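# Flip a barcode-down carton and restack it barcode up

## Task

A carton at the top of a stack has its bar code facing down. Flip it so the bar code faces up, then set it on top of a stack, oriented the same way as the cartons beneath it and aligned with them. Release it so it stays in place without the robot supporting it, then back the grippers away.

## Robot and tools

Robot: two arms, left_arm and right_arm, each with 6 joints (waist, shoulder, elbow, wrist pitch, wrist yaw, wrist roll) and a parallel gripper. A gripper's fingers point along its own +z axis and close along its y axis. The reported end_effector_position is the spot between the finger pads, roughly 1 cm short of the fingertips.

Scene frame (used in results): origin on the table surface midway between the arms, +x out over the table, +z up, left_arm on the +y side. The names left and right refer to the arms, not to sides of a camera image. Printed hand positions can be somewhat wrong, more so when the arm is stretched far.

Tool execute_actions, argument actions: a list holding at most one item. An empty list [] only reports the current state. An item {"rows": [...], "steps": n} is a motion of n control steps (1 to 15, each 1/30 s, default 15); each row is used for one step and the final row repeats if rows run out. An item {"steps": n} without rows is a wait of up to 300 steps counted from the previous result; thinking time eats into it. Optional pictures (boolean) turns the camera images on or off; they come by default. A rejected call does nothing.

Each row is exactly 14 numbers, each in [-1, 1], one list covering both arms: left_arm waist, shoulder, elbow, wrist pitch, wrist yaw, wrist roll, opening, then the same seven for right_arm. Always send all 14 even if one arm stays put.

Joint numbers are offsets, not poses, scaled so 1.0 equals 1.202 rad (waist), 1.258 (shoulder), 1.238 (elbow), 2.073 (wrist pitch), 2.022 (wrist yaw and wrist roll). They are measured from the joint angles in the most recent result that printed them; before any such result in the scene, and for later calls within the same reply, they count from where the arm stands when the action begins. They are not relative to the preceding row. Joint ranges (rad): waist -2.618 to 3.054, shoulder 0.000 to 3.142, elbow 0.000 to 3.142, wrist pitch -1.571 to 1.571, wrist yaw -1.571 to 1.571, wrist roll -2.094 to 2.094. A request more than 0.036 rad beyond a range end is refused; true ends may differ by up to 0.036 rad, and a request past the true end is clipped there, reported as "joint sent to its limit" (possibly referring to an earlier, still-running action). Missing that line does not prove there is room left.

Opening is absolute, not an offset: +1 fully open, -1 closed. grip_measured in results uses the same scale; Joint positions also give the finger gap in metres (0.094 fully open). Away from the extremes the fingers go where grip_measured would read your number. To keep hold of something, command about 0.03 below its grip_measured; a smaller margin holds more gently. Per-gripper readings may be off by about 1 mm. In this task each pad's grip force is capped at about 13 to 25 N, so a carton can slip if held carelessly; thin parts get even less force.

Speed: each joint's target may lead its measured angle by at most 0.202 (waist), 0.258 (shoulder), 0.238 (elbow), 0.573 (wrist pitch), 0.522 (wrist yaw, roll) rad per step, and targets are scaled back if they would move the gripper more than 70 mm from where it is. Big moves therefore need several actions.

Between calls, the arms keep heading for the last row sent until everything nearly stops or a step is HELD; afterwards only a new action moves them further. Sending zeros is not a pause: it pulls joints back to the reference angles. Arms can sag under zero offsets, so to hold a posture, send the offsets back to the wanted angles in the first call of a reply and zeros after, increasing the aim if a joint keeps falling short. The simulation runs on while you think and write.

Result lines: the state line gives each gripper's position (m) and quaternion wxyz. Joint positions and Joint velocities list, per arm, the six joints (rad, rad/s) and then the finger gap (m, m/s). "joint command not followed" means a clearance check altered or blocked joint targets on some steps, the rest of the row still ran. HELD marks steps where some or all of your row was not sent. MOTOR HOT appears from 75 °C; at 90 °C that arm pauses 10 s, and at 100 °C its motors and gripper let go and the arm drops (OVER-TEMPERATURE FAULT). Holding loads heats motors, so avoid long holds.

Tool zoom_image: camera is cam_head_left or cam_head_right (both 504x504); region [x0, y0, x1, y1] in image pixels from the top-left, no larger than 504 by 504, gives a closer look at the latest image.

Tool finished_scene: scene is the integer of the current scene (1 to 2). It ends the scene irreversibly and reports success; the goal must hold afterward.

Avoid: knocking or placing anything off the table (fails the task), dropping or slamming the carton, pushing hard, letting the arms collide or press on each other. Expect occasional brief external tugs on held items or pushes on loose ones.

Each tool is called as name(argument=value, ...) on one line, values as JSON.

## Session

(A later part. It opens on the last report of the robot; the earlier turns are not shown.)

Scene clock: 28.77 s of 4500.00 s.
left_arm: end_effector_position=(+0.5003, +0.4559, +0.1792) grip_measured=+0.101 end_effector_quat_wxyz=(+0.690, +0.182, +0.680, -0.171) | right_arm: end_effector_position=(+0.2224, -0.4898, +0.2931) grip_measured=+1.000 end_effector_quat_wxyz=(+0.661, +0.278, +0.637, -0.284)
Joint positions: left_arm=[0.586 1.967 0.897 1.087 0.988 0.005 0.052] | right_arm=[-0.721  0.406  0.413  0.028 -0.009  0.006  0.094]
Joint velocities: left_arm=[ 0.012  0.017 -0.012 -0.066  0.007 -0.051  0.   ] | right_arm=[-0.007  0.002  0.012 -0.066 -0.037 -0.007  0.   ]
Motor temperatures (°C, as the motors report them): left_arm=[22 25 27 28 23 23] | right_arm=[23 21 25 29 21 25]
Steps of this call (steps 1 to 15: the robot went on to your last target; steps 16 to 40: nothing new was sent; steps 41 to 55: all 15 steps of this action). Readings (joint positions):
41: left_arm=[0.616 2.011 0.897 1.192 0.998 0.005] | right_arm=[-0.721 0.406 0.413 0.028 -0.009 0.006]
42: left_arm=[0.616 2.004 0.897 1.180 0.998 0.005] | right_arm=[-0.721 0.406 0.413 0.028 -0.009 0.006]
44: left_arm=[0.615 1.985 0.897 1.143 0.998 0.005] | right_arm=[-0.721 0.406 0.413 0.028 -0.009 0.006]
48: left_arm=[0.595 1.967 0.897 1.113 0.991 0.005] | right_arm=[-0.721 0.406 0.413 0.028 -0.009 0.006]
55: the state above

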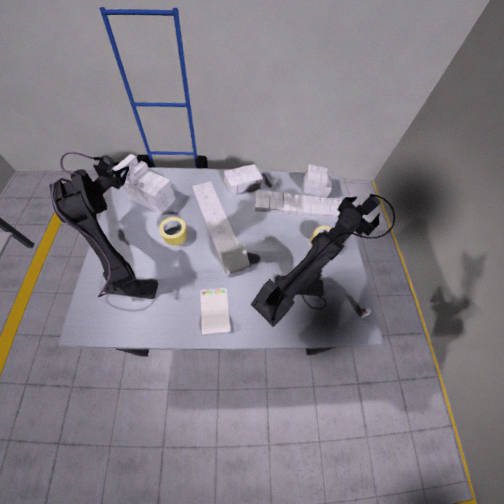

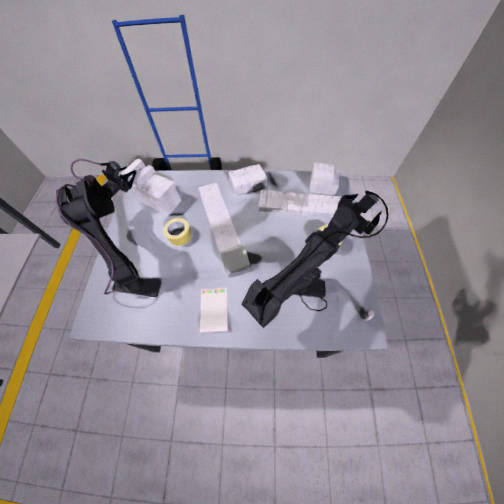

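The fingers straddle the carton; closing.

execute_actions(actions=[{"rows":[[0,-0.02,0.01,0,0,0,0,0,0,0,0,0,0,1],[0,-0.02,0.01,0,0,0,-0.1,0,0,0,0,0,0,1],[0,-0.02,0.01,0,0,0,-0.2,0,0,0,0,0,0,1],[0,-0.02,0.01,0,0,0,-0.3,0,0,0,0,0,0,1],[0,-0.02,0.01,0,0,0,-0.4,0,0,0,0,0,0,1],[0,-0.02,0.01,0,0,0,-0.5,0,0,0,0,0,0,1]]}])

zoom_image(camera="cam_head_left", region=[85, 140, 165, 200])

Scene clock: 30.13 s of 4500.00 s.
left_arm: end_effector_position=(+0.5005, +0.4562, +0.1783) grip_measured=-0.314 end_effector_quat_wxyz=(+0.689, +0.181, +0.681, -0.171) | right_arm: end_effector_position=(+0.2224, -0.4898, +0.2931) grip_measured=+1.000 end_effector_quat_wxyz=(+0.661, +0.278, +0.637, -0.284)
Joint positions: left_arm=[0.586 1.967 0.897 1.081 0.986 0.005 0.032] | right_arm=[-0.721  0.406  0.413  0.028 -0.009  0.006  0.094]
Joint velocities: left_arm=[-0.012  0.007  0.002 -0.007 -0.066 -0.022 -0.   ] | right_arm=[ 0.002  0.002  0.002 -0.095 -0.022 -0.037  0.   ]
Motor temperatures (°C, as the motors report them): left_arm=[22 26 27 28 23 23] | right_arm=[23 21 25 29 21 25]
Steps of this call (steps 1 to 15: the robot went on to your last target; steps 16 to 26: nothing new was sent; steps 27 to 41: all 15 steps of this action). Readings (joint positions):
27: left_arm=[0.586 1.967 0.897 1.081 0.986 0.005] | right_arm=[-0.721 0.406 0.413 0.028 -0.009 0.006]
28: left_arm=[0.586 1.967 0.897 1.081 0.986 0.005] | right_arm=[-0.721 0.406 0.413 0.028 -0.009 0.006]
30: left_arm=[0.586 1.967 0.897 1.081 0.986 0.005] | right_arm=[-0.721 0.406 0.413 0.028 -0.009 0.006]
34: left_arm=[0.586 1.967 0.897 1.081 0.986 0.005] | right_arm=[-0.721 0.406 0.413 0.028 -0.009 0.006]
41: the state above

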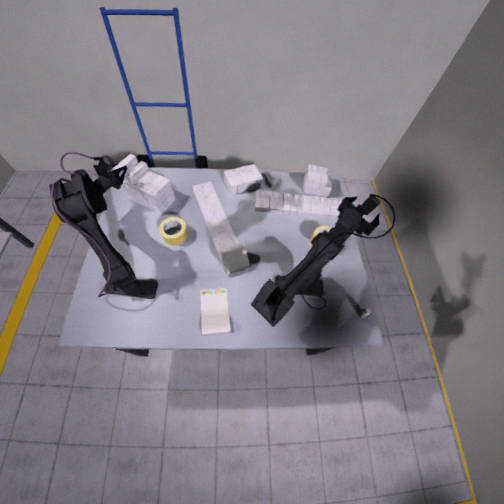

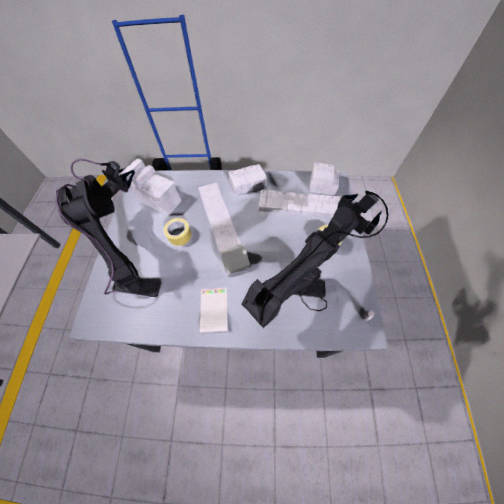

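Region (85, 140, 165, 200) of cam_head_left's 504x504 image, scaled by 6.300, with more detail than that image has; it fills the top 378 rows of this view, and the rest is white.

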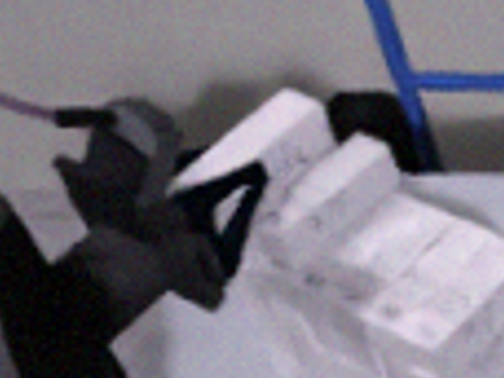

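execute_actions(actions=[{"rows":[[0,-0.04,0.01,0,0,0,-0.4,0.1,0,0,0,0,0,1],[0,-0.07,0.01,0,0,0,-0.4,0.2,0,0,0,0,0,1],[0,-0.1,0.02,-0.02,0,0,-0.4,0.3,0,0,0,0,0,1],[0,-0.14,0.04,-0.04,0,0,-0.4,0.4,0,0,0,0,0,1],[0,-0.18,0.07,-0.07,0,0,-0.4,0.5,0,0,0,0,0,1],[0,-0.22,0.1,-0.1,0,0,-0.4,0.6,0,0,0,0,0,1],[0,-0.27,0.15,-0.15,0,0,-0.4,0.6,0,0,0,0,0,1],[0,-0.32,0.2,-0.2,0,0,-0.4,0.6,0,0,0,0,0,1],[0,-0.36,0.25,-0.25,0,0,-0.4,0.6,0,0,0,0,0,1],[0,-0.4,0.3,-0.35,0,0,-0.4,0.6,0,0,0,0,0,1]]}], pictures=false)

execute_actions(actions=[{"steps":12}], pictures=false)

execute_actions(actions=[{"rows":[[-0.9,0,0.3,-0.85,-0.49,-0.5,-0.4,0,0,0,0,0,0,1]]}], pictures=false)

execute_actions(actions=[{"steps":35}])

Scene clock: 35.73 s of 4500.00 s.
left_arm: end_effector_position=(+0.4761, +0.4435, +0.3737) grip_measured=-0.314 end_effector_quat_wxyz=(+0.730, +0.220, +0.634, -0.130) | right_arm: end_effector_position=(+0.3063, -0.3190, +0.2931) grip_measured=+1.000 end_effector_quat_wxyz=(+0.718, +0.035, +0.694, -0.032)
Joint positions: left_arm=[0.586 1.564 1.167 0.578 0.985 0.007 0.032] | right_arm=[-0.006  0.406  0.413  0.028 -0.015  0.006  0.094]
Joint velocities: left_arm=[-0.002 -0.926  0.979 -1.56  -0.007 -0.066 -0.001] | right_arm=[-0.012  0.017  0.007  0.037 -0.037 -0.037  0.   ]
Motor temperatures (°C, as the motors report them): left_arm=[22 27 27 28 23 23] | right_arm=[23 21 26 30 21 25]
Steps of this call (steps 1 to 15: the robot went on to your last target; steps 16 to 90: nothing new was sent; then 2.10 s passed at rest; steps 91 to 105: all 15 steps of this action). Readings (joint positions):
91: left_arm=[0.586 1.965 0.897 1.080 0.986 0.005] | right_arm=[-0.704 0.406 0.413 0.028 -0.001 0.006]
92: left_arm=[0.586 1.959 0.897 1.074 0.986 0.005] | right_arm=[-0.650 0.406 0.413 0.028 0.006 0.006]
94: left_arm=[0.586 1.922 0.897 1.035 0.985 0.005] | right_arm=[-0.502 0.406 0.413 0.028 0.003 0.006]
98: left_arm=[0.586 1.795 0.943 0.925 0.986 0.006] | right_arm=[-0.206 0.406 0.413 0.028 -0.002 0.006]
105: the state above

Scene clock: 36.13 s of 4500.00 s.
left_arm: end_effector_position=(+0.4554, +0.4318, +0.4164) grip_measured=-0.314 end_effector_quat_wxyz=(+0.726, +0.219, +0.638, -0.136) | right_arm: end_effector_position=(+0.3063, -0.3190, +0.2931) grip_measured=+1.000 end_effector_quat_wxyz=(+0.718, +0.035, +0.694, -0.032)
Joint positions: left_arm=[0.586 1.465 1.255 0.376 0.993 0.007 0.032] | right_arm=[-0.006  0.406  0.413  0.028 -0.015  0.006  0.094]
Joint velocities: left_arm=[ 0.007  0.022 -0.022 -0.3    0.051 -0.007 -0.   ] | right_arm=[-0.017 -0.002 -0.017  0.066 -0.022 -0.037  0.   ]
Motor temperatures (°C, as the motors report them): left_arm=[22 27 27 28 23 23] | right_arm=[23 21 26 30 21 25]
Steps of this call (steps 1 to 12: the robot went on to your last target). Readings (joint positions):
1: left_arm=[0.586 1.534 1.198 0.534 0.985 0.007] | right_arm=[-0.006 0.406 0.413 0.028 -0.015 0.006]
2: left_arm=[0.586 1.507 1.221 0.507 0.985 0.007] | right_arm=[-0.006 0.406 0.413 0.028 -0.015 0.006]
4: left_arm=[0.586 1.468 1.248 0.478 0.988 0.007] | right_arm=[-0.006 0.406 0.413 0.028 -0.015 0.006]
8: left_arm=[0.586 1.456 1.255 0.428 0.993 0.007] | right_arm=[-0.006 0.406 0.413 0.028 -0.015 0.006]
12: the state above

Scene clock: 36.63 s of 4500.00 s.
left_arm: end_effector_position=(+0.3863, +0.2123, +0.2809) grip_measured=-0.313 end_effector_quat_wxyz=(+0.249, -0.227, +0.908, -0.248) | right_arm: end_effector_position=(+0.3063, -0.3190, +0.2931) grip_measured=+1.000 end_effector_quat_wxyz=(+0.718, +0.035, +0.694, -0.032)
Joint positions: left_arm=[-0.266  1.487  1.597 -0.97   0.111 -0.9    0.032] | right_arm=[-0.006  0.406  0.413  0.028 -0.015  0.006  0.094]
Joint velocities: left_arm=[-1.448  0.002  0.002 -2.132 -0.549 -0.52   0.001] | right_arm=[ 0.002 -0.007 -0.017 -0.051 -0.037  0.051  0.   ]
Motor temperatures (°C, as the motors report them): left_arm=[22 27 27 28 23 23] | right_arm=[23 21 26 30 21 25]
Steps of this call (steps 1 to 15: all 15 steps of this action). Readings (joint positions):
1: left_arm=[0.562 1.465 1.285 0.288 0.930 -0.064] | right_arm=[-0.006 0.406 0.413 0.028 -0.015 0.006]
2: left_arm=[0.513 1.477 1.349 0.159 0.814 -0.166] | right_arm=[-0.006 0.406 0.413 0.028 -0.015 0.006]
4: left_arm=[0.379 1.497 1.483 -0.069 0.600 -0.366] | right_arm=[-0.006 0.406 0.413 0.028 -0.015 0.006]
8: left_arm=[0.100 1.484 1.597 -0.431 0.279 -0.702] | right_arm=[-0.006 0.406 0.413 0.028 -0.015 0.006]
15: the state above

Scene clock: 37.80 s of 4500.00 s.
left_arm: end_effector_position=(+0.2742, +0.1962, +0.2306) grip_measured=-0.313 end_effector_quat_wxyz=(+0.095, -0.193, +0.970, -0.112) | right_arm: end_effector_position=(+0.3063, -0.3190, +0.2931) grip_measured=+1.000 end_effector_quat_wxyz=(+0.718, +0.035, +0.694, -0.032)
Joint positions: left_arm=[-0.503  1.487  1.597 -1.387  0.018 -1.002  0.032] | right_arm=[-0.006  0.406  0.413  0.028 -0.015  0.006  0.094]
Joint velocities: left_arm=[-0.002 -0.007 -0.017  0.007 -0.007 -0.022 -0.001] | right_arm=[-0.007 -0.002 -0.002 -0.022 -0.051  0.007  0.   ]
Motor temperatures (°C, as the motors report them): left_arm=[22 27 27 28 23 23] | right_arm=[23 21 26 30 21 25]
Steps of this call (steps 1 to 30: the robot went on to your last target; steps 31 to 35: nothing new was sent). Readings (joint positions):
1: left_arm=[-0.322 1.487 1.597 -1.040 0.094 -0.917] | right_arm=[-0.006 0.406 0.413 0.028 -0.015 0.006]
2: left_arm=[-0.381 1.487 1.597 -1.106 0.078 -0.934] | right_arm=[-0.006 0.406 0.413 0.028 -0.015 0.006]
4: left_arm=[-0.479 1.487 1.597 -1.217 0.070 -0.957] | right_arm=[-0.006 0.406 0.413 0.028 -0.015 0.006]
8: left_arm=[-0.508 1.487 1.597 -1.333 0.052 -0.983] | right_arm=[-0.006 0.406 0.413 0.028 -0.015 0.006]
35: the state above
All arms were judged still, so your last target was given up. Only a new action makes them travel on or press farther. Fingers that are still opening or closing keep moving.

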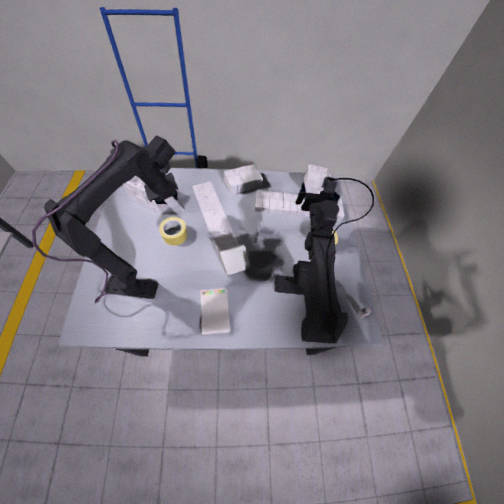

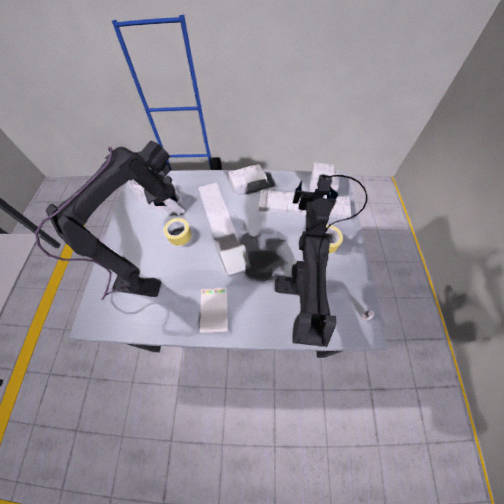

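execute_actions(actions=[{"rows":[[-0.865,0,0.02,-0.066,-0.015,-0.015,-0.4,0,0,0,0,0,0,1]]}], pictures=false)

execute_actions(actions=[{"steps":10}], pictures=false)

execute_actions(actions=[{"rows":[[0,0.54,0.47,0,0,0,-0.4,0,0,0,0,0,0,1]]}], pictures=false)

execute_actions(actions=[{"steps":15}])

zoom_image(camera="cam_head_left", region=[190, 220, 300, 330])

Scene clock: 39.50 s of 4500.00 s.
left_arm: end_effector_position=(+0.0123, +0.0915, +0.2244) grip_measured=-0.313 end_effector_quat_wxyz=(+0.020, +0.286, +0.953, -0.093) | right_arm: end_effector_position=(+0.3063, -0.3190, +0.2931) grip_measured=+1.000 end_effector_quat_wxyz=(+0.718, +0.035, +0.694, -0.032)
Joint positions: left_arm=[-1.507  1.487  1.597 -1.491  0.007 -1.028  0.032] | right_arm=[-0.006  0.406  0.413  0.028 -0.015  0.006  0.094]
Joint velocities: left_arm=[-1.292 -0.007  0.002 -0.139  0.256  0.022  0.001] | right_arm=[ 0.002 -0.007 -0.012 -0.007  0.007  0.051  0.   ]
Motor temperatures (°C, as the motors report them): left_arm=[22 26 27 28 23 23] | right_arm=[23 21 26 30 21 25]
Steps of this call (steps 1 to 36: nothing new was sent; steps 37 to 51: all 15 steps of this action). Readings (joint positions):
37: left_arm=[-0.527 1.487 1.597 -1.397 -0.000 -1.008] | right_arm=[-0.006 0.406 0.413 0.028 -0.015 0.006]
38: left_arm=[-0.579 1.487 1.597 -1.417 -0.018 -1.015] | right_arm=[-0.006 0.406 0.413 0.028 -0.015 0.006]
40: left_arm=[-0.721 1.487 1.597 -1.452 -0.016 -1.020] | right_arm=[-0.006 0.406 0.413 0.028 -0.015 0.006]
44: left_arm=[-1.017 1.487 1.597 -1.479 -0.008 -1.025] | right_arm=[-0.006 0.406 0.413 0.028 -0.015 0.006]
51: the state above

Scene clock: 39.83 s of 4500.00 s.
left_arm: end_effector_position=(+0.0004, +0.0988, +0.2232) grip_measured=-0.313 end_effector_quat_wxyz=(+0.015, +0.307, +0.948, -0.080) | right_arm: end_effector_position=(+0.3063, -0.3190, +0.2931) grip_measured=+1.000 end_effector_quat_wxyz=(+0.718, +0.035, +0.694, -0.032)
Joint positions: left_arm=[-1.551  1.487  1.597 -1.518  0.007 -1.029  0.032] | right_arm=[-0.006  0.406  0.413  0.028 -0.015  0.006  0.094]
Joint velocities: left_arm=[-0.002 -0.012  0.002 -0.051  0.007 -0.066  0.001] | right_arm=[-0.002  0.012 -0.002 -0.037  0.022 -0.037  0.   ]
Motor temperatures (°C, as the motors report them): left_arm=[22 26 27 28 23 23] | right_arm=[23 21 26 30 21 25]
Steps of this call (steps 1 to 10: the robot went on to your last target). Readings (joint positions):
1: left_arm=[-1.539 1.487 1.597 -1.493 0.016 -1.028] | right_arm=[-0.006 0.406 0.413 0.028 -0.015 0.006]
2: left_arm=[-1.552 1.487 1.597 -1.498 0.020 -1.028] | right_arm=[-0.006 0.406 0.413 0.028 -0.015 0.006]
4: left_arm=[-1.553 1.487 1.597 -1.507 0.017 -1.028] | right_arm=[-0.006 0.406 0.413 0.028 -0.015 0.006]
8: left_arm=[-1.551 1.487 1.597 -1.516 0.009 -1.029] | right_arm=[-0.006 0.406 0.413 0.028 -0.015 0.006]
10: the state above

Scene clock: 40.33 s of 4500.00 s.
left_arm: end_effector_position=(-0.0134, -0.0538, +0.1121) grip_measured=-0.313 end_effector_quat_wxyz=(-0.009, +0.306, +0.952, +0.009) | right_arm: end_effector_position=(+0.3063, -0.3190, +0.2931) grip_measured=+1.000 end_effector_quat_wxyz=(+0.718, +0.035, +0.694, -0.032)
Joint positions: left_arm=[-1.551  2.242  2.141 -1.492  0.013 -1.031  0.032] | right_arm=[-0.006  0.406  0.413  0.028 -0.015  0.006  0.094]
Joint velocities: left_arm=[-0.017 -0.173 -0.017 -0.183  0.007 -0.037  0.   ] | right_arm=[-0.022 -0.007  0.012  0.051 -0.022  0.081  0.   ]
Motor temperatures (°C, as the motors report them): left_arm=[22 26 27 28 23 23] | right_arm=[23 21 26 30 21 25]
Steps of this call (steps 1 to 15: all 15 steps of this action). Readings (joint positions):
1: left_arm=[-1.551 1.520 1.636 -1.549 0.008 -1.030] | right_arm=[-0.006 0.406 0.413 0.028 -0.015 0.006]
2: left_arm=[-1.551 1.579 1.715 -1.552 0.008 -1.032] | right_arm=[-0.006 0.406 0.413 0.028 -0.015 0.006]
4: left_arm=[-1.551 1.733 1.882 -1.544 0.008 -1.032] | right_arm=[-0.006 0.406 0.413 0.028 -0.015 0.006]
8: left_arm=[-1.551 2.044 2.127 -1.501 0.008 -1.032] | right_arm=[-0.006 0.406 0.413 0.028 -0.015 0.006]
15: the state above

Scene clock: 40.83 s of 4500.00 s.
left_arm: end_effector_position=(-0.0131, -0.0498, +0.1310) grip_measured=-0.313 end_effector_quat_wxyz=(-0.005, +0.307, +0.952, -0.006) | right_arm: end_effector_position=(+0.3063, -0.3190, +0.2931) grip_measured=+1.000 end_effector_quat_wxyz=(+0.718, +0.035, +0.694, -0.032)
Joint positions: left_arm=[-1.551  2.196  2.141 -1.508  0.013 -1.031  0.032] | right_arm=[-0.006  0.406  0.413  0.028 -0.015  0.006  0.094]
Joint velocities: left_arm=[ 0.002 -0.027  0.002 -0.051  0.037 -0.066  0.001] | right_arm=[-0.007  0.007 -0.007 -0.051 -0.007  0.037  0.   ]
Motor temperatures (°C, as the motors report them): left_arm=[22 27 27 28 23 23] | right_arm=[23 21 26 30 21 25]
Steps of this call (steps 1 to 15: the robot went on to your last target). Readings (joint positions):
1: left_arm=[-1.551 2.234 2.141 -1.494 0.013 -1.031] | right_arm=[-0.006 0.406 0.413 0.028 -0.015 0.006]
2: left_arm=[-1.551 2.226 2.141 -1.497 0.013 -1.031] | right_arm=[-0.006 0.406 0.413 0.028 -0.015 0.006]
4: left_arm=[-1.551 2.208 2.141 -1.501 0.013 -1.031] | right_arm=[-0.006 0.406 0.413 0.028 -0.015 0.006]
8: left_arm=[-1.551 2.196 2.141 -1.507 0.013 -1.031] | right_arm=[-0.006 0.406 0.413 0.028 -0.015 0.006]
15: the state above

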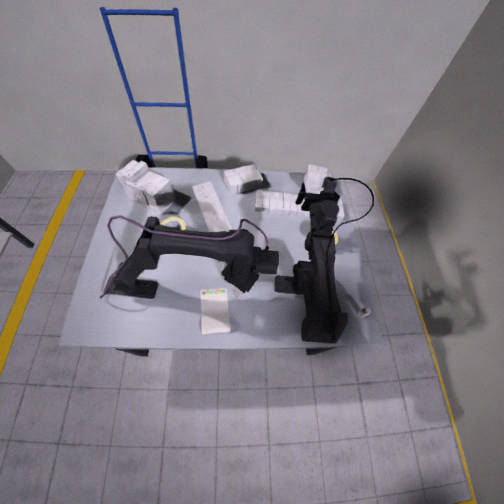

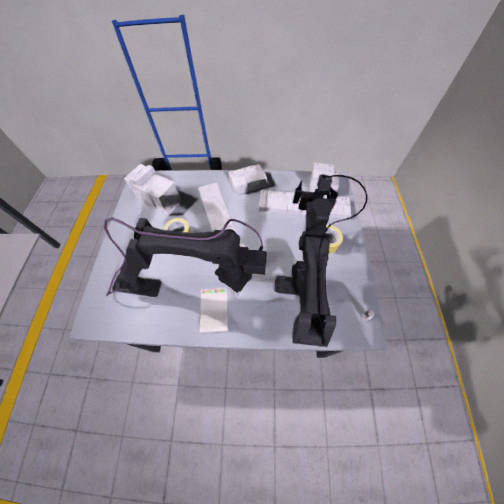

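Region (190, 220, 300, 330) of cam_head_left's 504x504 image, scaled by 4.582, with more detail than that image has.

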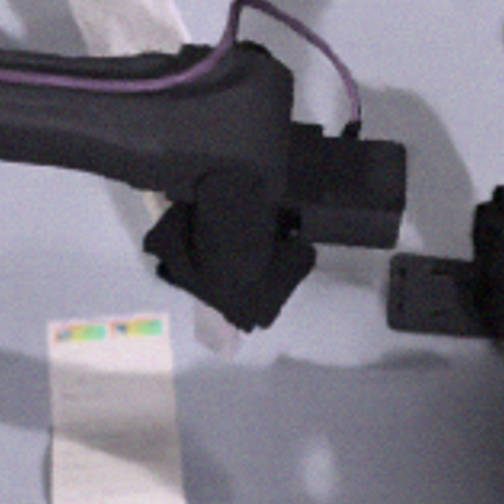

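execute_actions(actions=[{"rows":[[0,-0.03,-0.01,0.015,0,0,-0.4,0,0,0,0,0,0,1],[0,-0.035,-0.04,0.03,0,0,-0.4,0,0,0,0,0,0,1],[0,-0.04,-0.07,0.045,0,0,-0.4,0,0,0,0,0,0,1],[0,-0.045,-0.1,0.06,0,0,-0.4,0,0,0,0,0,0,1],[0,-0.05,-0.13,0.075,0,0,-0.4,0,0,0,0,0,0,1],[0,-0.055,-0.16,0.09,0,0,-0.4,0,0,0,0,0,0,1],[0,-0.06,-0.19,0.1,0,0,-0.4,0,0,0,0,0,0,1],[0,-0.06,-0.215,0.115,0,0,-0.4,0,0,0,0,0,0,1]]}], pictures=false)

execute_actions(actions=[{"steps":8}], pictures=false)

Scene clock: 42.60 s of 4500.00 s.
left_arm: end_effector_position=(-0.0126, -0.0364, +0.0808) grip_measured=-0.313 end_effector_quat_wxyz=(-0.011, +0.306, +0.952, +0.011) | right_arm: end_effector_position=(+0.3063, -0.3190, +0.2931) grip_measured=+1.000 end_effector_quat_wxyz=(+0.718, +0.035, +0.694, -0.032)
Joint positions: left_arm=[-1.551  2.154  1.874 -1.316  0.016 -1.031  0.032] | right_arm=[-0.006  0.406  0.413  0.028 -0.015  0.006  0.094]
Joint velocities: left_arm=[-0.012  0.002  0.012  0.183  0.007  0.051 -0.   ] | right_arm=[ 0.002 -0.012 -0.017  0.022 -0.007  0.051  0.   ]
Motor temperatures (°C, as the motors report them): left_arm=[22 27 28 27 23 23] | right_arm=[23 21 26 30 21 25]
Steps of this call (steps 1 to 15: the robot went on to your last target; steps 16 to 38: nothing new was sent; steps 39 to 53: all 15 steps of this action). Readings (joint positions):
39: left_arm=[-1.551 2.196 2.141 -1.508 0.013 -1.031] | right_arm=[-0.006 0.406 0.413 0.028 -0.015 0.006]
40: left_arm=[-1.551 2.193 2.135 -1.500 0.013 -1.031] | right_arm=[-0.006 0.406 0.413 0.028 -0.015 0.006]
42: left_arm=[-1.551 2.179 2.089 -1.466 0.013 -1.031] | right_arm=[-0.006 0.406 0.413 0.028 -0.015 0.006]
46: left_arm=[-1.551 2.154 1.949 -1.383 0.014 -1.031] | right_arm=[-0.006 0.406 0.413 0.028 -0.015 0.006]
53: the state above

Scene clock: 42.87 s of 4500.00 s.
left_arm: end_effector_position=(-0.0130, -0.0421, +0.0807) grip_measured=-0.313 end_effector_quat_wxyz=(-0.008, +0.307, +0.952, -0.001) | right_arm: end_effector_position=(+0.3063, -0.3190, +0.2931) grip_measured=+1.000 end_effector_quat_wxyz=(+0.718, +0.035, +0.694, -0.032)
Joint positions: left_arm=[-1.551  2.154  1.874 -1.294  0.016 -1.031  0.032] | right_arm=[-0.006  0.406  0.413  0.028 -0.015  0.006  0.094]
Joint velocities: left_arm=[ 0.002 -0.032  0.002 -0.022  0.066  0.022 -0.001] | right_arm=[-0.002 -0.002 -0.002  0.037 -0.022 -0.037  0.   ]
Motor temperatures (°C, as the motors report them): left_arm=[22 27 28 27 23 23] | right_arm=[23 21 26 30 21 25]
Steps of this call (steps 1 to 8: the robot went on to your last target). Readings (joint positions):
1: left_arm=[-1.551 2.154 1.874 -1.310 0.016 -1.031] | right_arm=[-0.006 0.406 0.413 0.028 -0.015 0.006]
2: left_arm=[-1.551 2.154 1.874 -1.305 0.016 -1.031] | right_arm=[-0.006 0.406 0.413 0.028 -0.015 0.006]
4: left_arm=[-1.551 2.154 1.874 -1.299 0.016 -1.031] | right_arm=[-0.006 0.406 0.413 0.028 -0.015 0.006]
8: the state above

execute_actions(actions=[{"rows":[[0,-0.02,-0.01,0.015,0,0,-0.4,0,0,0,0,0,0,1],[0,-0.02,-0.02,0.02,0,0,-0.4,0,0,0,0,0,0,1],[0,-0.02,-0.03,0.026,0,0,-0.4,0,0,0,0,0,0,1],[0,-0.02,-0.04,0.032,0,0,-0.4,0,0,0,0,0,0,1],[0,-0.02,-0.05,0.038,0,0,-0.4,0,0,0,0,0,0,1],[0,-0.02,-0.06,0.045,0,0,-0.4,0,0,0,0,0,0,1]]}])

zoom_image(camera="cam_head_left", region=[200, 250, 280, 330])

Scene clock: 44.17 s of 4500.00 s.
left_arm: end_effector_position=(-0.0139, -0.0410, +0.0653) grip_measured=-0.313 end_effector_quat_wxyz=(-0.011, +0.307, +0.952, -0.001) | right_arm: end_effector_position=(+0.3063, -0.3190, +0.2931) grip_measured=+1.000 end_effector_quat_wxyz=(+0.718, +0.035, +0.694, -0.032)
Joint positions: left_arm=[-1.551  2.154  1.813 -1.232  0.021 -1.031  0.032] | right_arm=[-0.006  0.406  0.413  0.028 -0.015  0.006  0.094]
Joint velocities: left_arm=[-0.022  0.012  0.002 -0.022 -0.037  0.022  0.   ] | right_arm=[-0.012 -0.017 -0.032  0.022 -0.007 -0.081  0.   ]
Motor temperatures (°C, as the motors report them): left_arm=[22 28 27 27 23 23] | right_arm=[23 21 26 30 21 25]
Steps of this call (steps 1 to 24: the robot went on to your last target; steps 25 to 39: all 15 steps of this action). Readings (joint positions):
25: left_arm=[-1.551 2.154 1.874 -1.291 0.016 -1.031] | right_arm=[-0.006 0.406 0.413 0.028 -0.015 0.006]
26: left_arm=[-1.551 2.154 1.872 -1.287 0.016 -1.031] | right_arm=[-0.006 0.406 0.413 0.028 -0.015 0.006]
28: left_arm=[-1.551 2.154 1.859 -1.273 0.017 -1.031] | right_arm=[-0.006 0.406 0.413 0.028 -0.015 0.006]
32: left_arm=[-1.551 2.154 1.814 -1.244 0.018 -1.031] | right_arm=[-0.006 0.406 0.413 0.028 -0.015 0.006]
39: the state above

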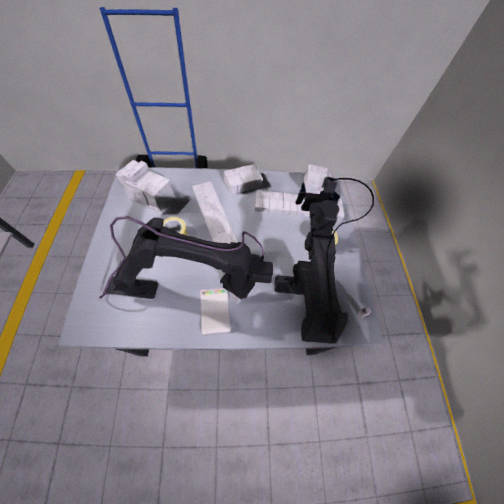

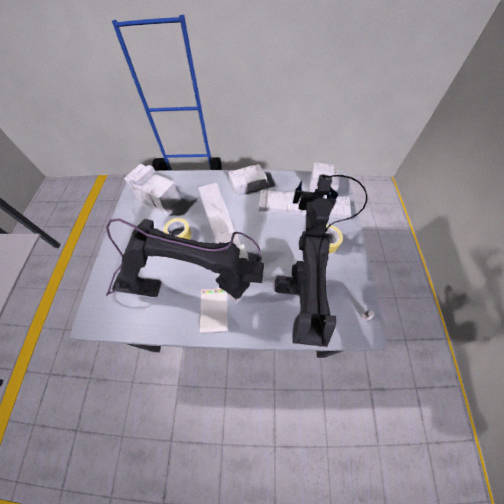

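Region (200, 250, 280, 330) of cam_head_left's 504x504 image, scaled by 6.300, with more detail than that image has.

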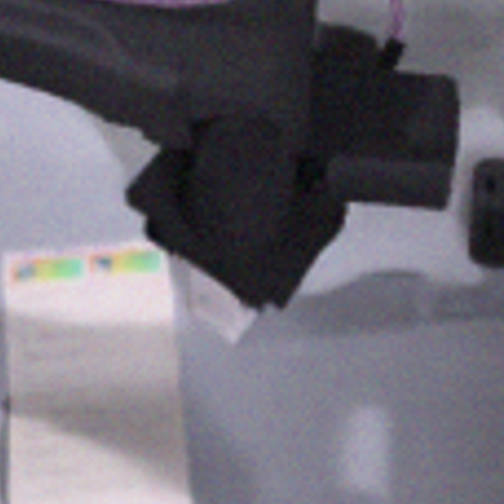

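execute_actions(actions=[{"rows":[[0,-0.02,0,0,0,0,0.3,0,0,0,0,0,0,1],[0,-0.02,0,0,0,0,0.3,0,0,0,0,0,0,1],[0,-0.02,0,0,0,0,0.3,0,0,0,0,0,0,1],[0,-0.02,0,0,0,0,0.3,0,0,0,0,0,0,1],[0,-0.02,0,0,0,0,0.3,0,0,0,0,0,0,1],[0,-0.02,0,0,0,0,0.3,0,0,0,0,0,0,1],[0,-0.02,0.05,-0.03,0,0,0.3,0,0,0,0,0,0,1],[0,-0.02,0.1,-0.06,0,0,0.3,0,0,0,0,0,0,1],[0,-0.02,0.15,-0.09,0,0,0.3,0,0,0,0,0,0,1],[0,-0.02,0.2,-0.12,0,0,0.3,0,0,0,0,0,0,1],[0,-0.02,0.27,-0.15,0,0,0.3,0,0,0,0,0,0,1]]}], pictures=false)

execute_actions(actions=[{"steps":6}], pictures=false)

execute_actions(actions=[{"rows":[[-0.397,-0.3,0,0.3,-0.755,0.51,0.4,0,0,0,0,0,0,1]]}], pictures=false)

execute_actions(actions=[{"steps":25}])

zoom_image(camera="cam_head_left", region=[200, 250, 280, 330])

Scene clock: 46.70 s of 4500.00 s.
left_arm: end_effector_position=(-0.0161, -0.0586, +0.1462) grip_measured=+0.299 end_effector_quat_wxyz=(-0.002, +0.307, +0.950, -0.050) | right_arm: end_effector_position=(+0.3063, -0.3190, +0.2931) grip_measured=+1.000 end_effector_quat_wxyz=(+0.718, +0.035, +0.694, -0.032)
Joint positions: left_arm=[-1.551  2.143  2.114 -1.446  0.025 -1.031  0.061] | right_arm=[-0.006  0.406  0.413  0.028 -0.015  0.006  0.094]
Joint velocities: left_arm=[ 0.002 -0.286  0.335 -0.344  0.007  0.022 -0.001] | right_arm=[ 0.002  0.007 -0.007 -0.007  0.007  0.051  0.   ]
Motor temperatures (°C, as the motors report them): left_arm=[22 28 27 27 23 23] | right_arm=[23 21 26 31 21 25]
Steps of this call (steps 1 to 15: the robot went on to your last target; steps 16 to 61: nothing new was sent; steps 62 to 76: all 15 steps of this action). Readings (joint positions):
62: left_arm=[-1.551 2.154 1.813 -1.231 0.022 -1.031] | right_arm=[-0.006 0.406 0.413 0.028 -0.015 0.006]
63: left_arm=[-1.551 2.154 1.813 -1.231 0.022 -1.031] | right_arm=[-0.006 0.406 0.413 0.028 -0.015 0.006]
65: left_arm=[-1.551 2.154 1.813 -1.231 0.023 -1.031] | right_arm=[-0.006 0.406 0.413 0.028 -0.015 0.006]
69: left_arm=[-1.551 2.155 1.831 -1.259 0.024 -1.031] | right_arm=[-0.006 0.406 0.413 0.028 -0.015 0.006]
76: the state above

Scene clock: 46.90 s of 4500.00 s.
left_arm: end_effector_position=(-0.0149, -0.0443, +0.1522) grip_measured=+0.299 end_effector_quat_wxyz=(-0.007, +0.307, +0.951, -0.028) | right_arm: end_effector_position=(+0.3063, -0.3190, +0.2931) grip_measured=+1.000 end_effector_quat_wxyz=(+0.718, +0.035, +0.694, -0.032)
Joint positions: left_arm=[-1.551  2.133  2.127 -1.512  0.025 -1.031  0.061] | right_arm=[-0.006  0.406  0.413  0.028 -0.015  0.006  0.094]
Joint velocities: left_arm=[ 0.007  0.007  0.027 -0.183 -0.007  0.037 -0.001] | right_arm=[-0.007  0.012  0.012 -0.007  0.051  0.051  0.   ]
Motor temperatures (°C, as the motors report them): left_arm=[22 28 27 27 23 23] | right_arm=[23 21 26 31 21 25]
Steps of this call (steps 1 to 6: the robot went on to your last target). Readings (joint positions):
1: left_arm=[-1.551 2.135 2.123 -1.459 0.025 -1.031] | right_arm=[-0.006 0.406 0.413 0.028 -0.015 0.006]
2: left_arm=[-1.551 2.130 2.126 -1.473 0.025 -1.031] | right_arm=[-0.006 0.406 0.413 0.028 -0.015 0.006]
4: left_arm=[-1.551 2.130 2.127 -1.496 0.025 -1.031] | right_arm=[-0.006 0.406 0.413 0.028 -0.015 0.006]
6: the state above

Scene clock: 47.40 s of 4500.00 s.
left_arm: end_effector_position=(-0.1023, -0.0814, +0.3488) grip_measured=+0.399 end_effector_quat_wxyz=(+0.414, +0.590, +0.655, -0.228) | right_arm: end_effector_position=(+0.3063, -0.3190, +0.2931) grip_measured=+1.000 end_effector_quat_wxyz=(+0.718, +0.035, +0.694, -0.032)
Joint positions: left_arm=[-1.977  1.838  2.112 -1.058 -0.671 -0.326  0.066] | right_arm=[-0.006  0.406  0.413  0.028 -0.015  0.006  0.094]
Joint velocities: left_arm=[-0.872 -0.466 -0.032  0.711 -2.     1.634 -0.002] | right_arm=[-0.002  0.002 -0.007 -0.007  0.022 -0.037  0.   ]
Motor temperatures (°C, as the motors report them): left_arm=[22 29 27 27 23 23] | right_arm=[23 21 26 31 21 25]
Steps of this call (steps 1 to 15: all 15 steps of this action). Readings (joint positions):
1: left_arm=[-1.560 2.125 2.121 -1.495 -0.007 -0.998] | right_arm=[-0.006 0.406 0.413 0.028 -0.015 0.006]
2: left_arm=[-1.574 2.113 2.113 -1.455 -0.057 -0.953] | right_arm=[-0.006 0.406 0.413 0.028 -0.015 0.006]
4: left_arm=[-1.620 2.080 2.112 -1.371 -0.143 -0.867] | right_arm=[-0.006 0.406 0.413 0.028 -0.015 0.006]
8: left_arm=[-1.737 1.989 2.112 -1.236 -0.302 -0.697] | right_arm=[-0.006 0.406 0.413 0.028 -0.015 0.006]
15: the state above

Scene clock: 48.23 s of 4500.00 s.
left_arm: end_effector_position=(-0.0176, -0.0256, +0.4658) grip_measured=+0.399 end_effector_quat_wxyz=(+0.688, +0.419, +0.592, -0.021) | right_arm: end_effector_position=(+0.3063, -0.3190, +0.2931) grip_measured=+1.000 end_effector_quat_wxyz=(+0.718, +0.035, +0.694, -0.032)
Joint positions: left_arm=[-2.032  1.777  2.112 -0.921 -1.474  0.002  0.066] | right_arm=[-0.006  0.406  0.413  0.028 -0.015  0.006  0.094]
Joint velocities: left_arm=[-0.007  0.002  0.012 -0.037 -0.066  0.051  0.   ] | right_arm=[-0.002  0.007  0.017  0.007 -0.007  0.022  0.   ]
Motor temperatures (°C, as the motors report them): left_arm=[22 29 27 27 23 23] | right_arm=[23 21 26 31 21 25]
Steps of this call (steps 1 to 25: the robot went on to your last target). Readings (joint positions):
1: left_arm=[-2.004 1.823 2.112 -1.035 -0.742 -0.274] | right_arm=[-0.006 0.406 0.413 0.028 -0.015 0.006]
2: left_arm=[-2.023 1.810 2.112 -1.014 -0.817 -0.228] | right_arm=[-0.006 0.406 0.413 0.028 -0.015 0.006]
4: left_arm=[-2.038 1.791 2.112 -0.980 -0.982 -0.152] | right_arm=[-0.006 0.406 0.413 0.028 -0.015 0.006]
8: left_arm=[-2.033 1.777 2.112 -0.940 -1.279 -0.062] | right_arm=[-0.006 0.406 0.413 0.028 -0.015 0.006]
25: the state above

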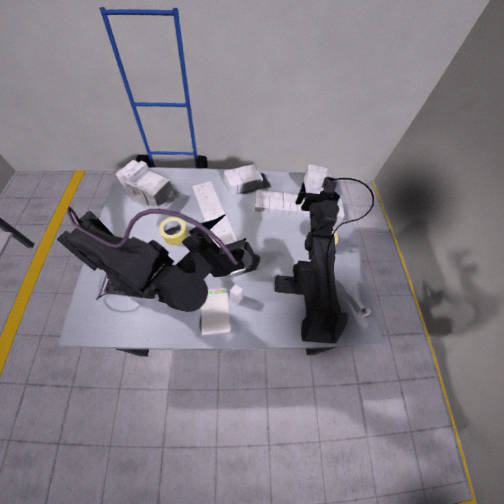

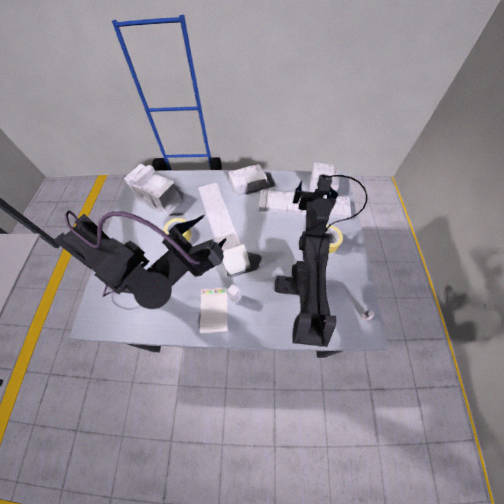

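Region (200, 250, 280, 330) of cam_head_left's 504x504 image, scaled by 6.300, with more detail than that image has.

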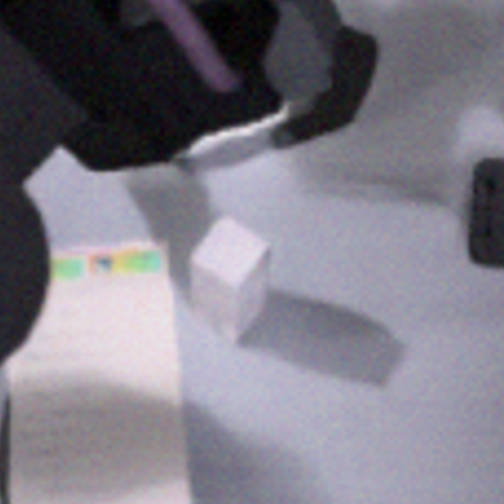

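zoom_image(camera="cam_head_right", region=[218, 278, 253, 313])

execute_actions(actions=[{"rows":[[0.003,0.15,-1,1,-0.02,0,0.4,0,0,0,0,0,0,1]]}], pictures=false)

execute_actions(actions=[{"steps":35}])

Region (218, 278, 253, 313) of cam_head_right's 504x504 image, scaled by 14.400, with more detail than that image has.

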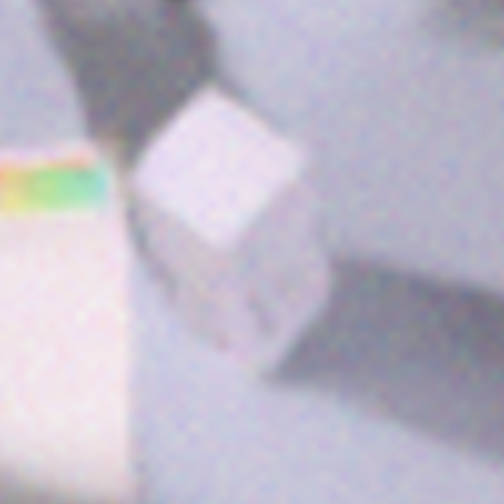

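Scene clock: 49.63 s of 4500.00 s.
left_arm: end_effector_position=(-0.0512, -0.0789, +0.1870) grip_measured=+0.399 end_effector_quat_wxyz=(+0.691, +0.383, +0.611, -0.058) | right_arm: end_effector_position=(+0.3063, -0.3190, +0.2931) grip_measured=+1.000 end_effector_quat_wxyz=(+0.718, +0.035, +0.694, -0.032)
Joint positions: left_arm=[-2.032  2.002  1.207  0.33  -1.482  0.012  0.066] | right_arm=[-0.006  0.406  0.413  0.028 -0.015  0.006  0.094]
Joint velocities: left_arm=[-0.017  0.042 -2.625  2.762  0.051  0.051  0.001] | right_arm=[-0.002 -0.002  0.002 -0.007 -0.066 -0.007  0.   ]
Motor temperatures (°C, as the motors report them): left_arm=[22 28 27 27 23 23] | right_arm=[23 21 26 31 21 25]
Steps of this call (steps 1 to 27: the robot went on to your last target; steps 28 to 42: all 15 steps of this action). Readings (joint positions):
28: left_arm=[-2.032 1.781 2.095 -0.883 -1.483 0.006] | right_arm=[-0.006 0.406 0.413 0.028 -0.015 0.006]
29: left_arm=[-2.032 1.784 2.070 -0.821 -1.491 0.006] | right_arm=[-0.006 0.406 0.413 0.028 -0.015 0.006]
31: left_arm=[-2.032 1.811 2.007 -0.702 -1.497 0.006] | right_arm=[-0.006 0.406 0.413 0.028 -0.015 0.006]
35: left_arm=[-2.032 1.899 1.809 -0.394 -1.499 0.008] | right_arm=[-0.006 0.406 0.413 0.028 -0.015 0.006]
42: the state above

Scene clock: 50.80 s of 4500.00 s.
left_arm: end_effector_position=(-0.0218, -0.0330, +0.1606) grip_measured=+0.399 end_effector_quat_wxyz=(+0.675, +0.227, +0.670, -0.210) | right_arm: end_effector_position=(+0.3063, -0.3190, +0.2931) grip_measured=+1.000 end_effector_quat_wxyz=(+0.718, +0.035, +0.694, -0.032)
Joint positions: left_arm=[-2.032  1.994  0.854  1.126 -1.507  0.01   0.066] | right_arm=[-0.006  0.406  0.413  0.028 -0.015  0.006  0.094]
Joint velocities: left_arm=[ 0.007  0.022 -0.012 -0.037 -0.007 -0.066  0.001] | right_arm=[-0.002  0.012 -0.012 -0.022 -0.11   0.022  0.   ]
Motor temperatures (°C, as the motors report them): left_arm=[22 29 27 27 23 23] | right_arm=[23 21 26 31 21 25]
Steps of this call (steps 1 to 35: the robot went on to your last target). Readings (joint positions):
1: left_arm=[-2.032 2.002 1.116 0.427 -1.481 0.013] | right_arm=[-0.006 0.406 0.413 0.028 -0.015 0.006]
2: left_arm=[-2.032 2.002 1.027 0.526 -1.482 0.013] | right_arm=[-0.006 0.406 0.413 0.028 -0.015 0.006]
4: left_arm=[-2.032 2.006 0.896 0.699 -1.489 0.013] | right_arm=[-0.006 0.406 0.413 0.028 -0.015 0.006]
8: left_arm=[-2.032 2.003 0.854 0.934 -1.499 0.013] | right_arm=[-0.006 0.406 0.413 0.028 -0.015 0.006]
35: the state above

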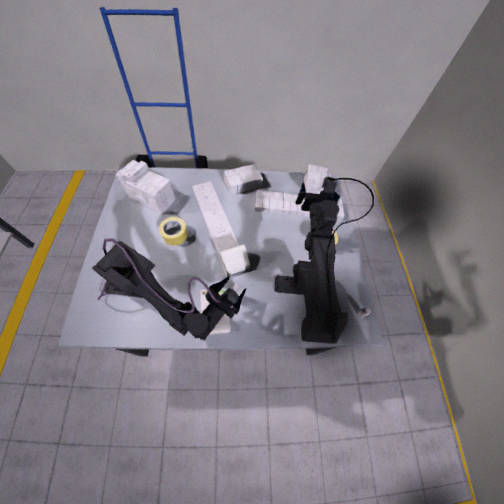

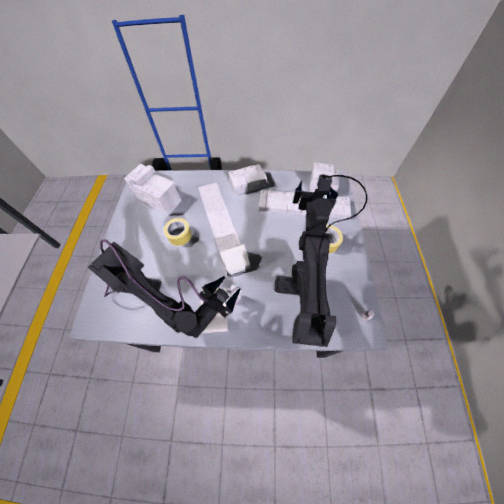

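execute_actions(actions=[{"rows":[[-0.015,0.03,0.01,0.03,0,0,0.4,0,0,0,0,0,0,1],[-0.015,0.06,0.01,0.05,0,0,0.4,0,0,0,0,0,0,1],[-0.015,0.09,0.01,0.07,0,0,0.4,0,0,0,0,0,0,1],[-0.015,0.12,0.01,0.09,0,0,0.4,0,0,0,0,0,0,1],[-0.015,0.15,0.01,0.11,0,0,0.4,0,0,0,0,0,0,1],[-0.015,0.18,0.01,0.13,0,0,0.4,0,0,0,0,0,0,1],[-0.015,0.21,0.01,0.15,0,0,0.4,0,0,0,0,0,0,1],[-0.015,0.24,0.01,0.17,0,0,0.4,0,0,0,0,0,0,1],[-0.015,0.265,0.01,0.185,0,0,0.4,0,0,0,0,0,0,1],[-0.015,0.285,0.01,0.19,-0.01,0,0.4,0,0,0,0,0,0,1]]}], pictures=false)

execute_actions(actions=[{"steps":10}])

zoom_image(camera="cam_head_right", region=[190, 265, 270, 345])

Scene clock: 52.57 s of 4500.00 s.
left_arm: end_effector_position=(-0.0238, -0.0289, +0.0559) grip_measured=+0.399 end_effector_quat_wxyz=(+0.679, +0.245, +0.665, -0.194) | right_arm: end_effector_position=(+0.3063, -0.3190, +0.2931) grip_measured=+1.000 end_effector_quat_wxyz=(+0.718, +0.035, +0.694, -0.032)
Joint positions: left_arm=[-2.043  2.37   0.854  1.449 -1.515  0.009  0.066] | right_arm=[-0.006  0.406  0.413  0.028 -0.015  0.006  0.094]
Joint velocities: left_arm=[-0.032  0.027 -0.017  0.388 -0.007 -0.022  0.   ] | right_arm=[-0.027  0.002  0.017  0.066 -0.037  0.007  0.   ]
Motor temperatures (°C, as the motors report them): left_arm=[22 29 27 27 23 23] | right_arm=[23 21 26 31 21 25]
Steps of this call (steps 1 to 15: the robot went on to your last target; steps 16 to 38: nothing new was sent; steps 39 to 53: all 15 steps of this action). Readings (joint positions):
39: left_arm=[-2.033 1.998 0.854 1.133 -1.507 0.010] | right_arm=[-0.006 0.406 0.413 0.028 -0.015 0.006]
40: left_arm=[-2.035 2.008 0.854 1.151 -1.507 0.011] | right_arm=[-0.006 0.406 0.413 0.028 -0.015 0.006]
42: left_arm=[-2.039 2.056 0.854 1.204 -1.507 0.011] | right_arm=[-0.006 0.406 0.413 0.028 -0.015 0.006]
46: left_arm=[-2.043 2.221 0.854 1.320 -1.507 0.012] | right_arm=[-0.006 0.406 0.413 0.028 -0.015 0.006]
53: the state above

Scene clock: 52.90 s of 4500.00 s.
left_arm: end_effector_position=(-0.0235, -0.0285, +0.0592) grip_measured=+0.399 end_effector_quat_wxyz=(+0.676, +0.230, +0.669, -0.206) | right_arm: end_effector_position=(+0.3063, -0.3190, +0.2931) grip_measured=+1.000 end_effector_quat_wxyz=(+0.718, +0.035, +0.694, -0.032)
Joint positions: left_arm=[-2.043  2.37   0.854  1.49  -1.518  0.009  0.066] | right_arm=[-0.006  0.406  0.413  0.028 -0.015  0.006  0.094]
Joint velocities: left_arm=[-0.002 -0.022  0.012  0.007 -0.007 -0.022  0.001] | right_arm=[-0.012  0.007  0.012 -0.066 -0.066  0.037  0.   ]
Motor temperatures (°C, as the motors report them): left_arm=[22 29 27 27 23 23] | right_arm=[23 21 26 31 21 25]
Steps of this call (steps 1 to 10: the robot went on to your last target). Readings (joint positions):
1: left_arm=[-2.043 2.370 0.854 1.459 -1.516 0.009] | right_arm=[-0.006 0.406 0.413 0.028 -0.015 0.006]
2: left_arm=[-2.043 2.370 0.854 1.466 -1.516 0.009] | right_arm=[-0.006 0.406 0.413 0.028 -0.015 0.006]
4: left_arm=[-2.043 2.370 0.854 1.477 -1.517 0.009] | right_arm=[-0.006 0.406 0.413 0.028 -0.015 0.006]
8: left_arm=[-2.043 2.370 0.854 1.487 -1.518 0.009] | right_arm=[-0.006 0.406 0.413 0.028 -0.015 0.006]
10: the state above

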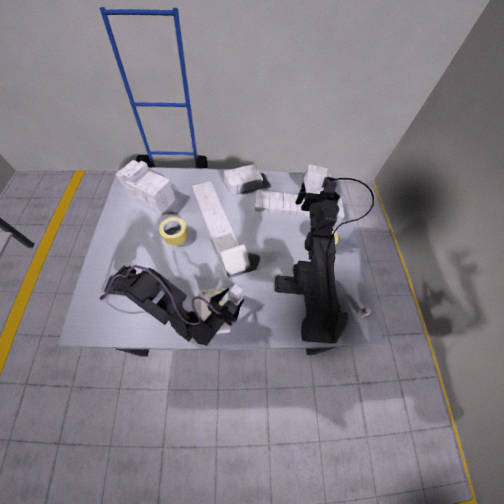

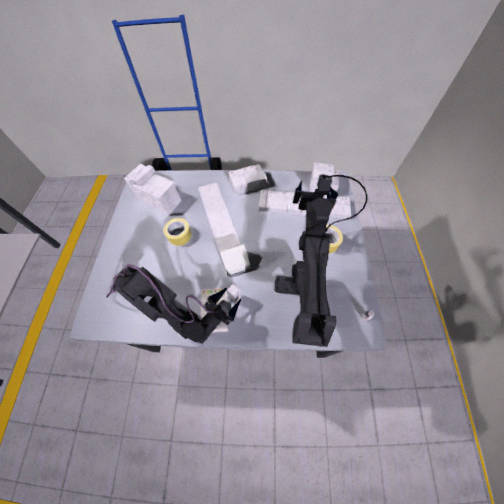

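Region (190, 265, 270, 345) of cam_head_right's 504x504 image, scaled by 6.300, with more detail than that image has.

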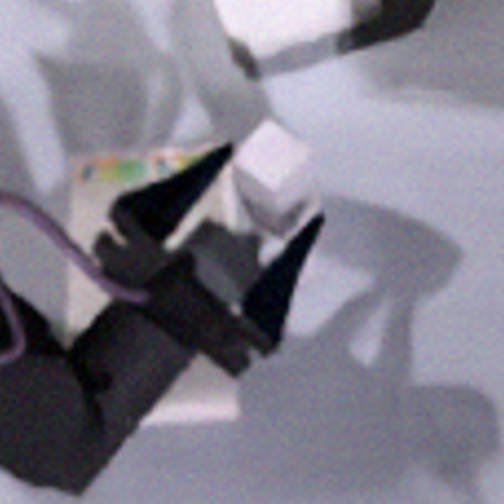

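execute_actions(actions=[{"rows":[[0.015,0.02,0.03,0.03,0,0,0.4,0,0,0,0,0,0,1],[0.015,0.035,0.035,0.045,0,0,0.4,0,0,0,0,0,0,1]]}], pictures=false)

execute_actions(actions=[{"rows":[[0,-0.01,0.01,0.005,0,0,0.2,0,0,0,0,0,0,1],[0,-0.01,0.01,0.005,0,0,0.1,0,0,0,0,0,0,1],[0,-0.01,0.01,0.005,0,0,0,0,0,0,0,0,0,1],[0,-0.01,0.01,0.005,0,0,-0.1,0,0,0,0,0,0,1],[0,-0.01,0.01,0.005,0,0,-0.2,0,0,0,0,0,0,1],[0,-0.01,0.01,0.005,0,0,-0.3,0,0,0,0,0,0,1],[0,-0.01,0.01,0.005,0,0,-0.45,0,0,0,0,0,0,1]]}])

zoom_image(camera="cam_head_right", region=[190, 265, 270, 345])

Scene clock: 54.57 s of 4500.00 s.
left_arm: end_effector_position=(-0.0192, -0.0290, +0.0514) grip_measured=+0.399 end_effector_quat_wxyz=(+0.674, +0.215, +0.673, -0.214) | right_arm: end_effector_position=(+0.3063, -0.3190, +0.2931) grip_measured=+1.000 end_effector_quat_wxyz=(+0.718, +0.035, +0.694, -0.032)
Joint positions: left_arm=[-2.033  2.413  0.866  1.554 -1.519  0.009  0.066] | right_arm=[-0.006  0.406  0.413  0.028 -0.015  0.006  0.094]
Joint velocities: left_arm=[-0.017 -0.007 -0.017  0.037  0.022 -0.007 -0.001] | right_arm=[-0.007  0.012 -0.022  0.051 -0.007 -0.081  0.   ]
Motor temperatures (°C, as the motors report them): left_arm=[22 29 27 28 23 23] | right_arm=[23 21 26 31 21 25]
Steps of this call (steps 1 to 30: the robot went on to your last target; steps 31 to 35: nothing new was sent; steps 36 to 50: all 15 steps of this action). Readings (joint positions):
36: left_arm=[-2.043 2.372 0.854 1.499 -1.519 0.009] | right_arm=[-0.006 0.406 0.413 0.028 -0.015 0.006]
37: left_arm=[-2.041 2.379 0.857 1.511 -1.519 0.009] | right_arm=[-0.006 0.406 0.413 0.028 -0.015 0.006]
39: left_arm=[-2.037 2.397 0.865 1.530 -1.519 0.009] | right_arm=[-0.006 0.406 0.413 0.028 -0.015 0.006]
43: left_arm=[-2.033 2.413 0.866 1.542 -1.519 0.009] | right_arm=[-0.006 0.406 0.413 0.028 -0.015 0.006]
50: the state above

Scene clock: 55.07 s of 4500.00 s.
left_arm: end_effector_position=(-0.0193, -0.0290, +0.0514) grip_measured=-0.313 end_effector_quat_wxyz=(+0.674, +0.215, +0.673, -0.214) | right_arm: end_effector_position=(+0.3063, -0.3190, +0.2931) grip_measured=+1.000 end_effector_quat_wxyz=(+0.718, +0.035, +0.694, -0.032)
Joint positions: left_arm=[-2.033  2.413  0.866  1.554 -1.519  0.009  0.032] | right_arm=[-0.006  0.406  0.413  0.028 -0.015  0.006  0.094]
Joint velocities: left_arm=[ 0.012  0.012  0.007 -0.081 -0.007  0.007 -0.   ] | right_arm=[-0.002 -0.002  0.007 -0.051  0.051 -0.037  0.   ]
Motor temperatures (°C, as the motors report them): left_arm=[22 29 27 28 23 23] | right_arm=[23 21 26 31 21 25]
Steps of this call (steps 1 to 15: all 15 steps of this action). Readings (joint positions):
1: left_arm=[-2.033 2.413 0.866 1.554 -1.519 0.009] | right_arm=[-0.006 0.406 0.413 0.028 -0.015 0.006]
2: left_arm=[-2.033 2.413 0.866 1.554 -1.519 0.009] | right_arm=[-0.006 0.406 0.413 0.028 -0.015 0.006]
4: left_arm=[-2.033 2.413 0.866 1.554 -1.519 0.009] | right_arm=[-0.006 0.406 0.413 0.028 -0.015 0.006]
8: left_arm=[-2.033 2.413 0.866 1.554 -1.519 0.009] | right_arm=[-0.006 0.406 0.413 0.028 -0.015 0.006]
15: the state above

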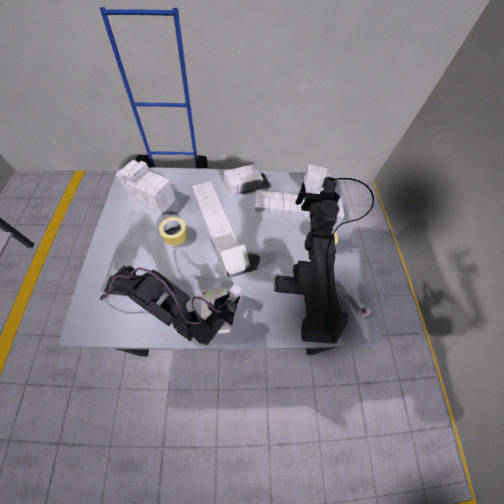

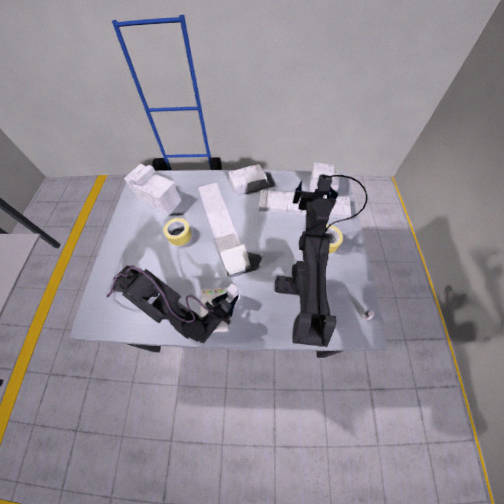

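Region (190, 265, 270, 345) of cam_head_right's 504x504 image, scaled by 6.300, with more detail than that image has.

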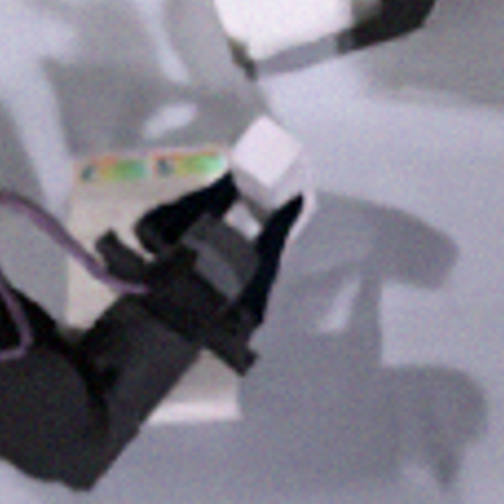

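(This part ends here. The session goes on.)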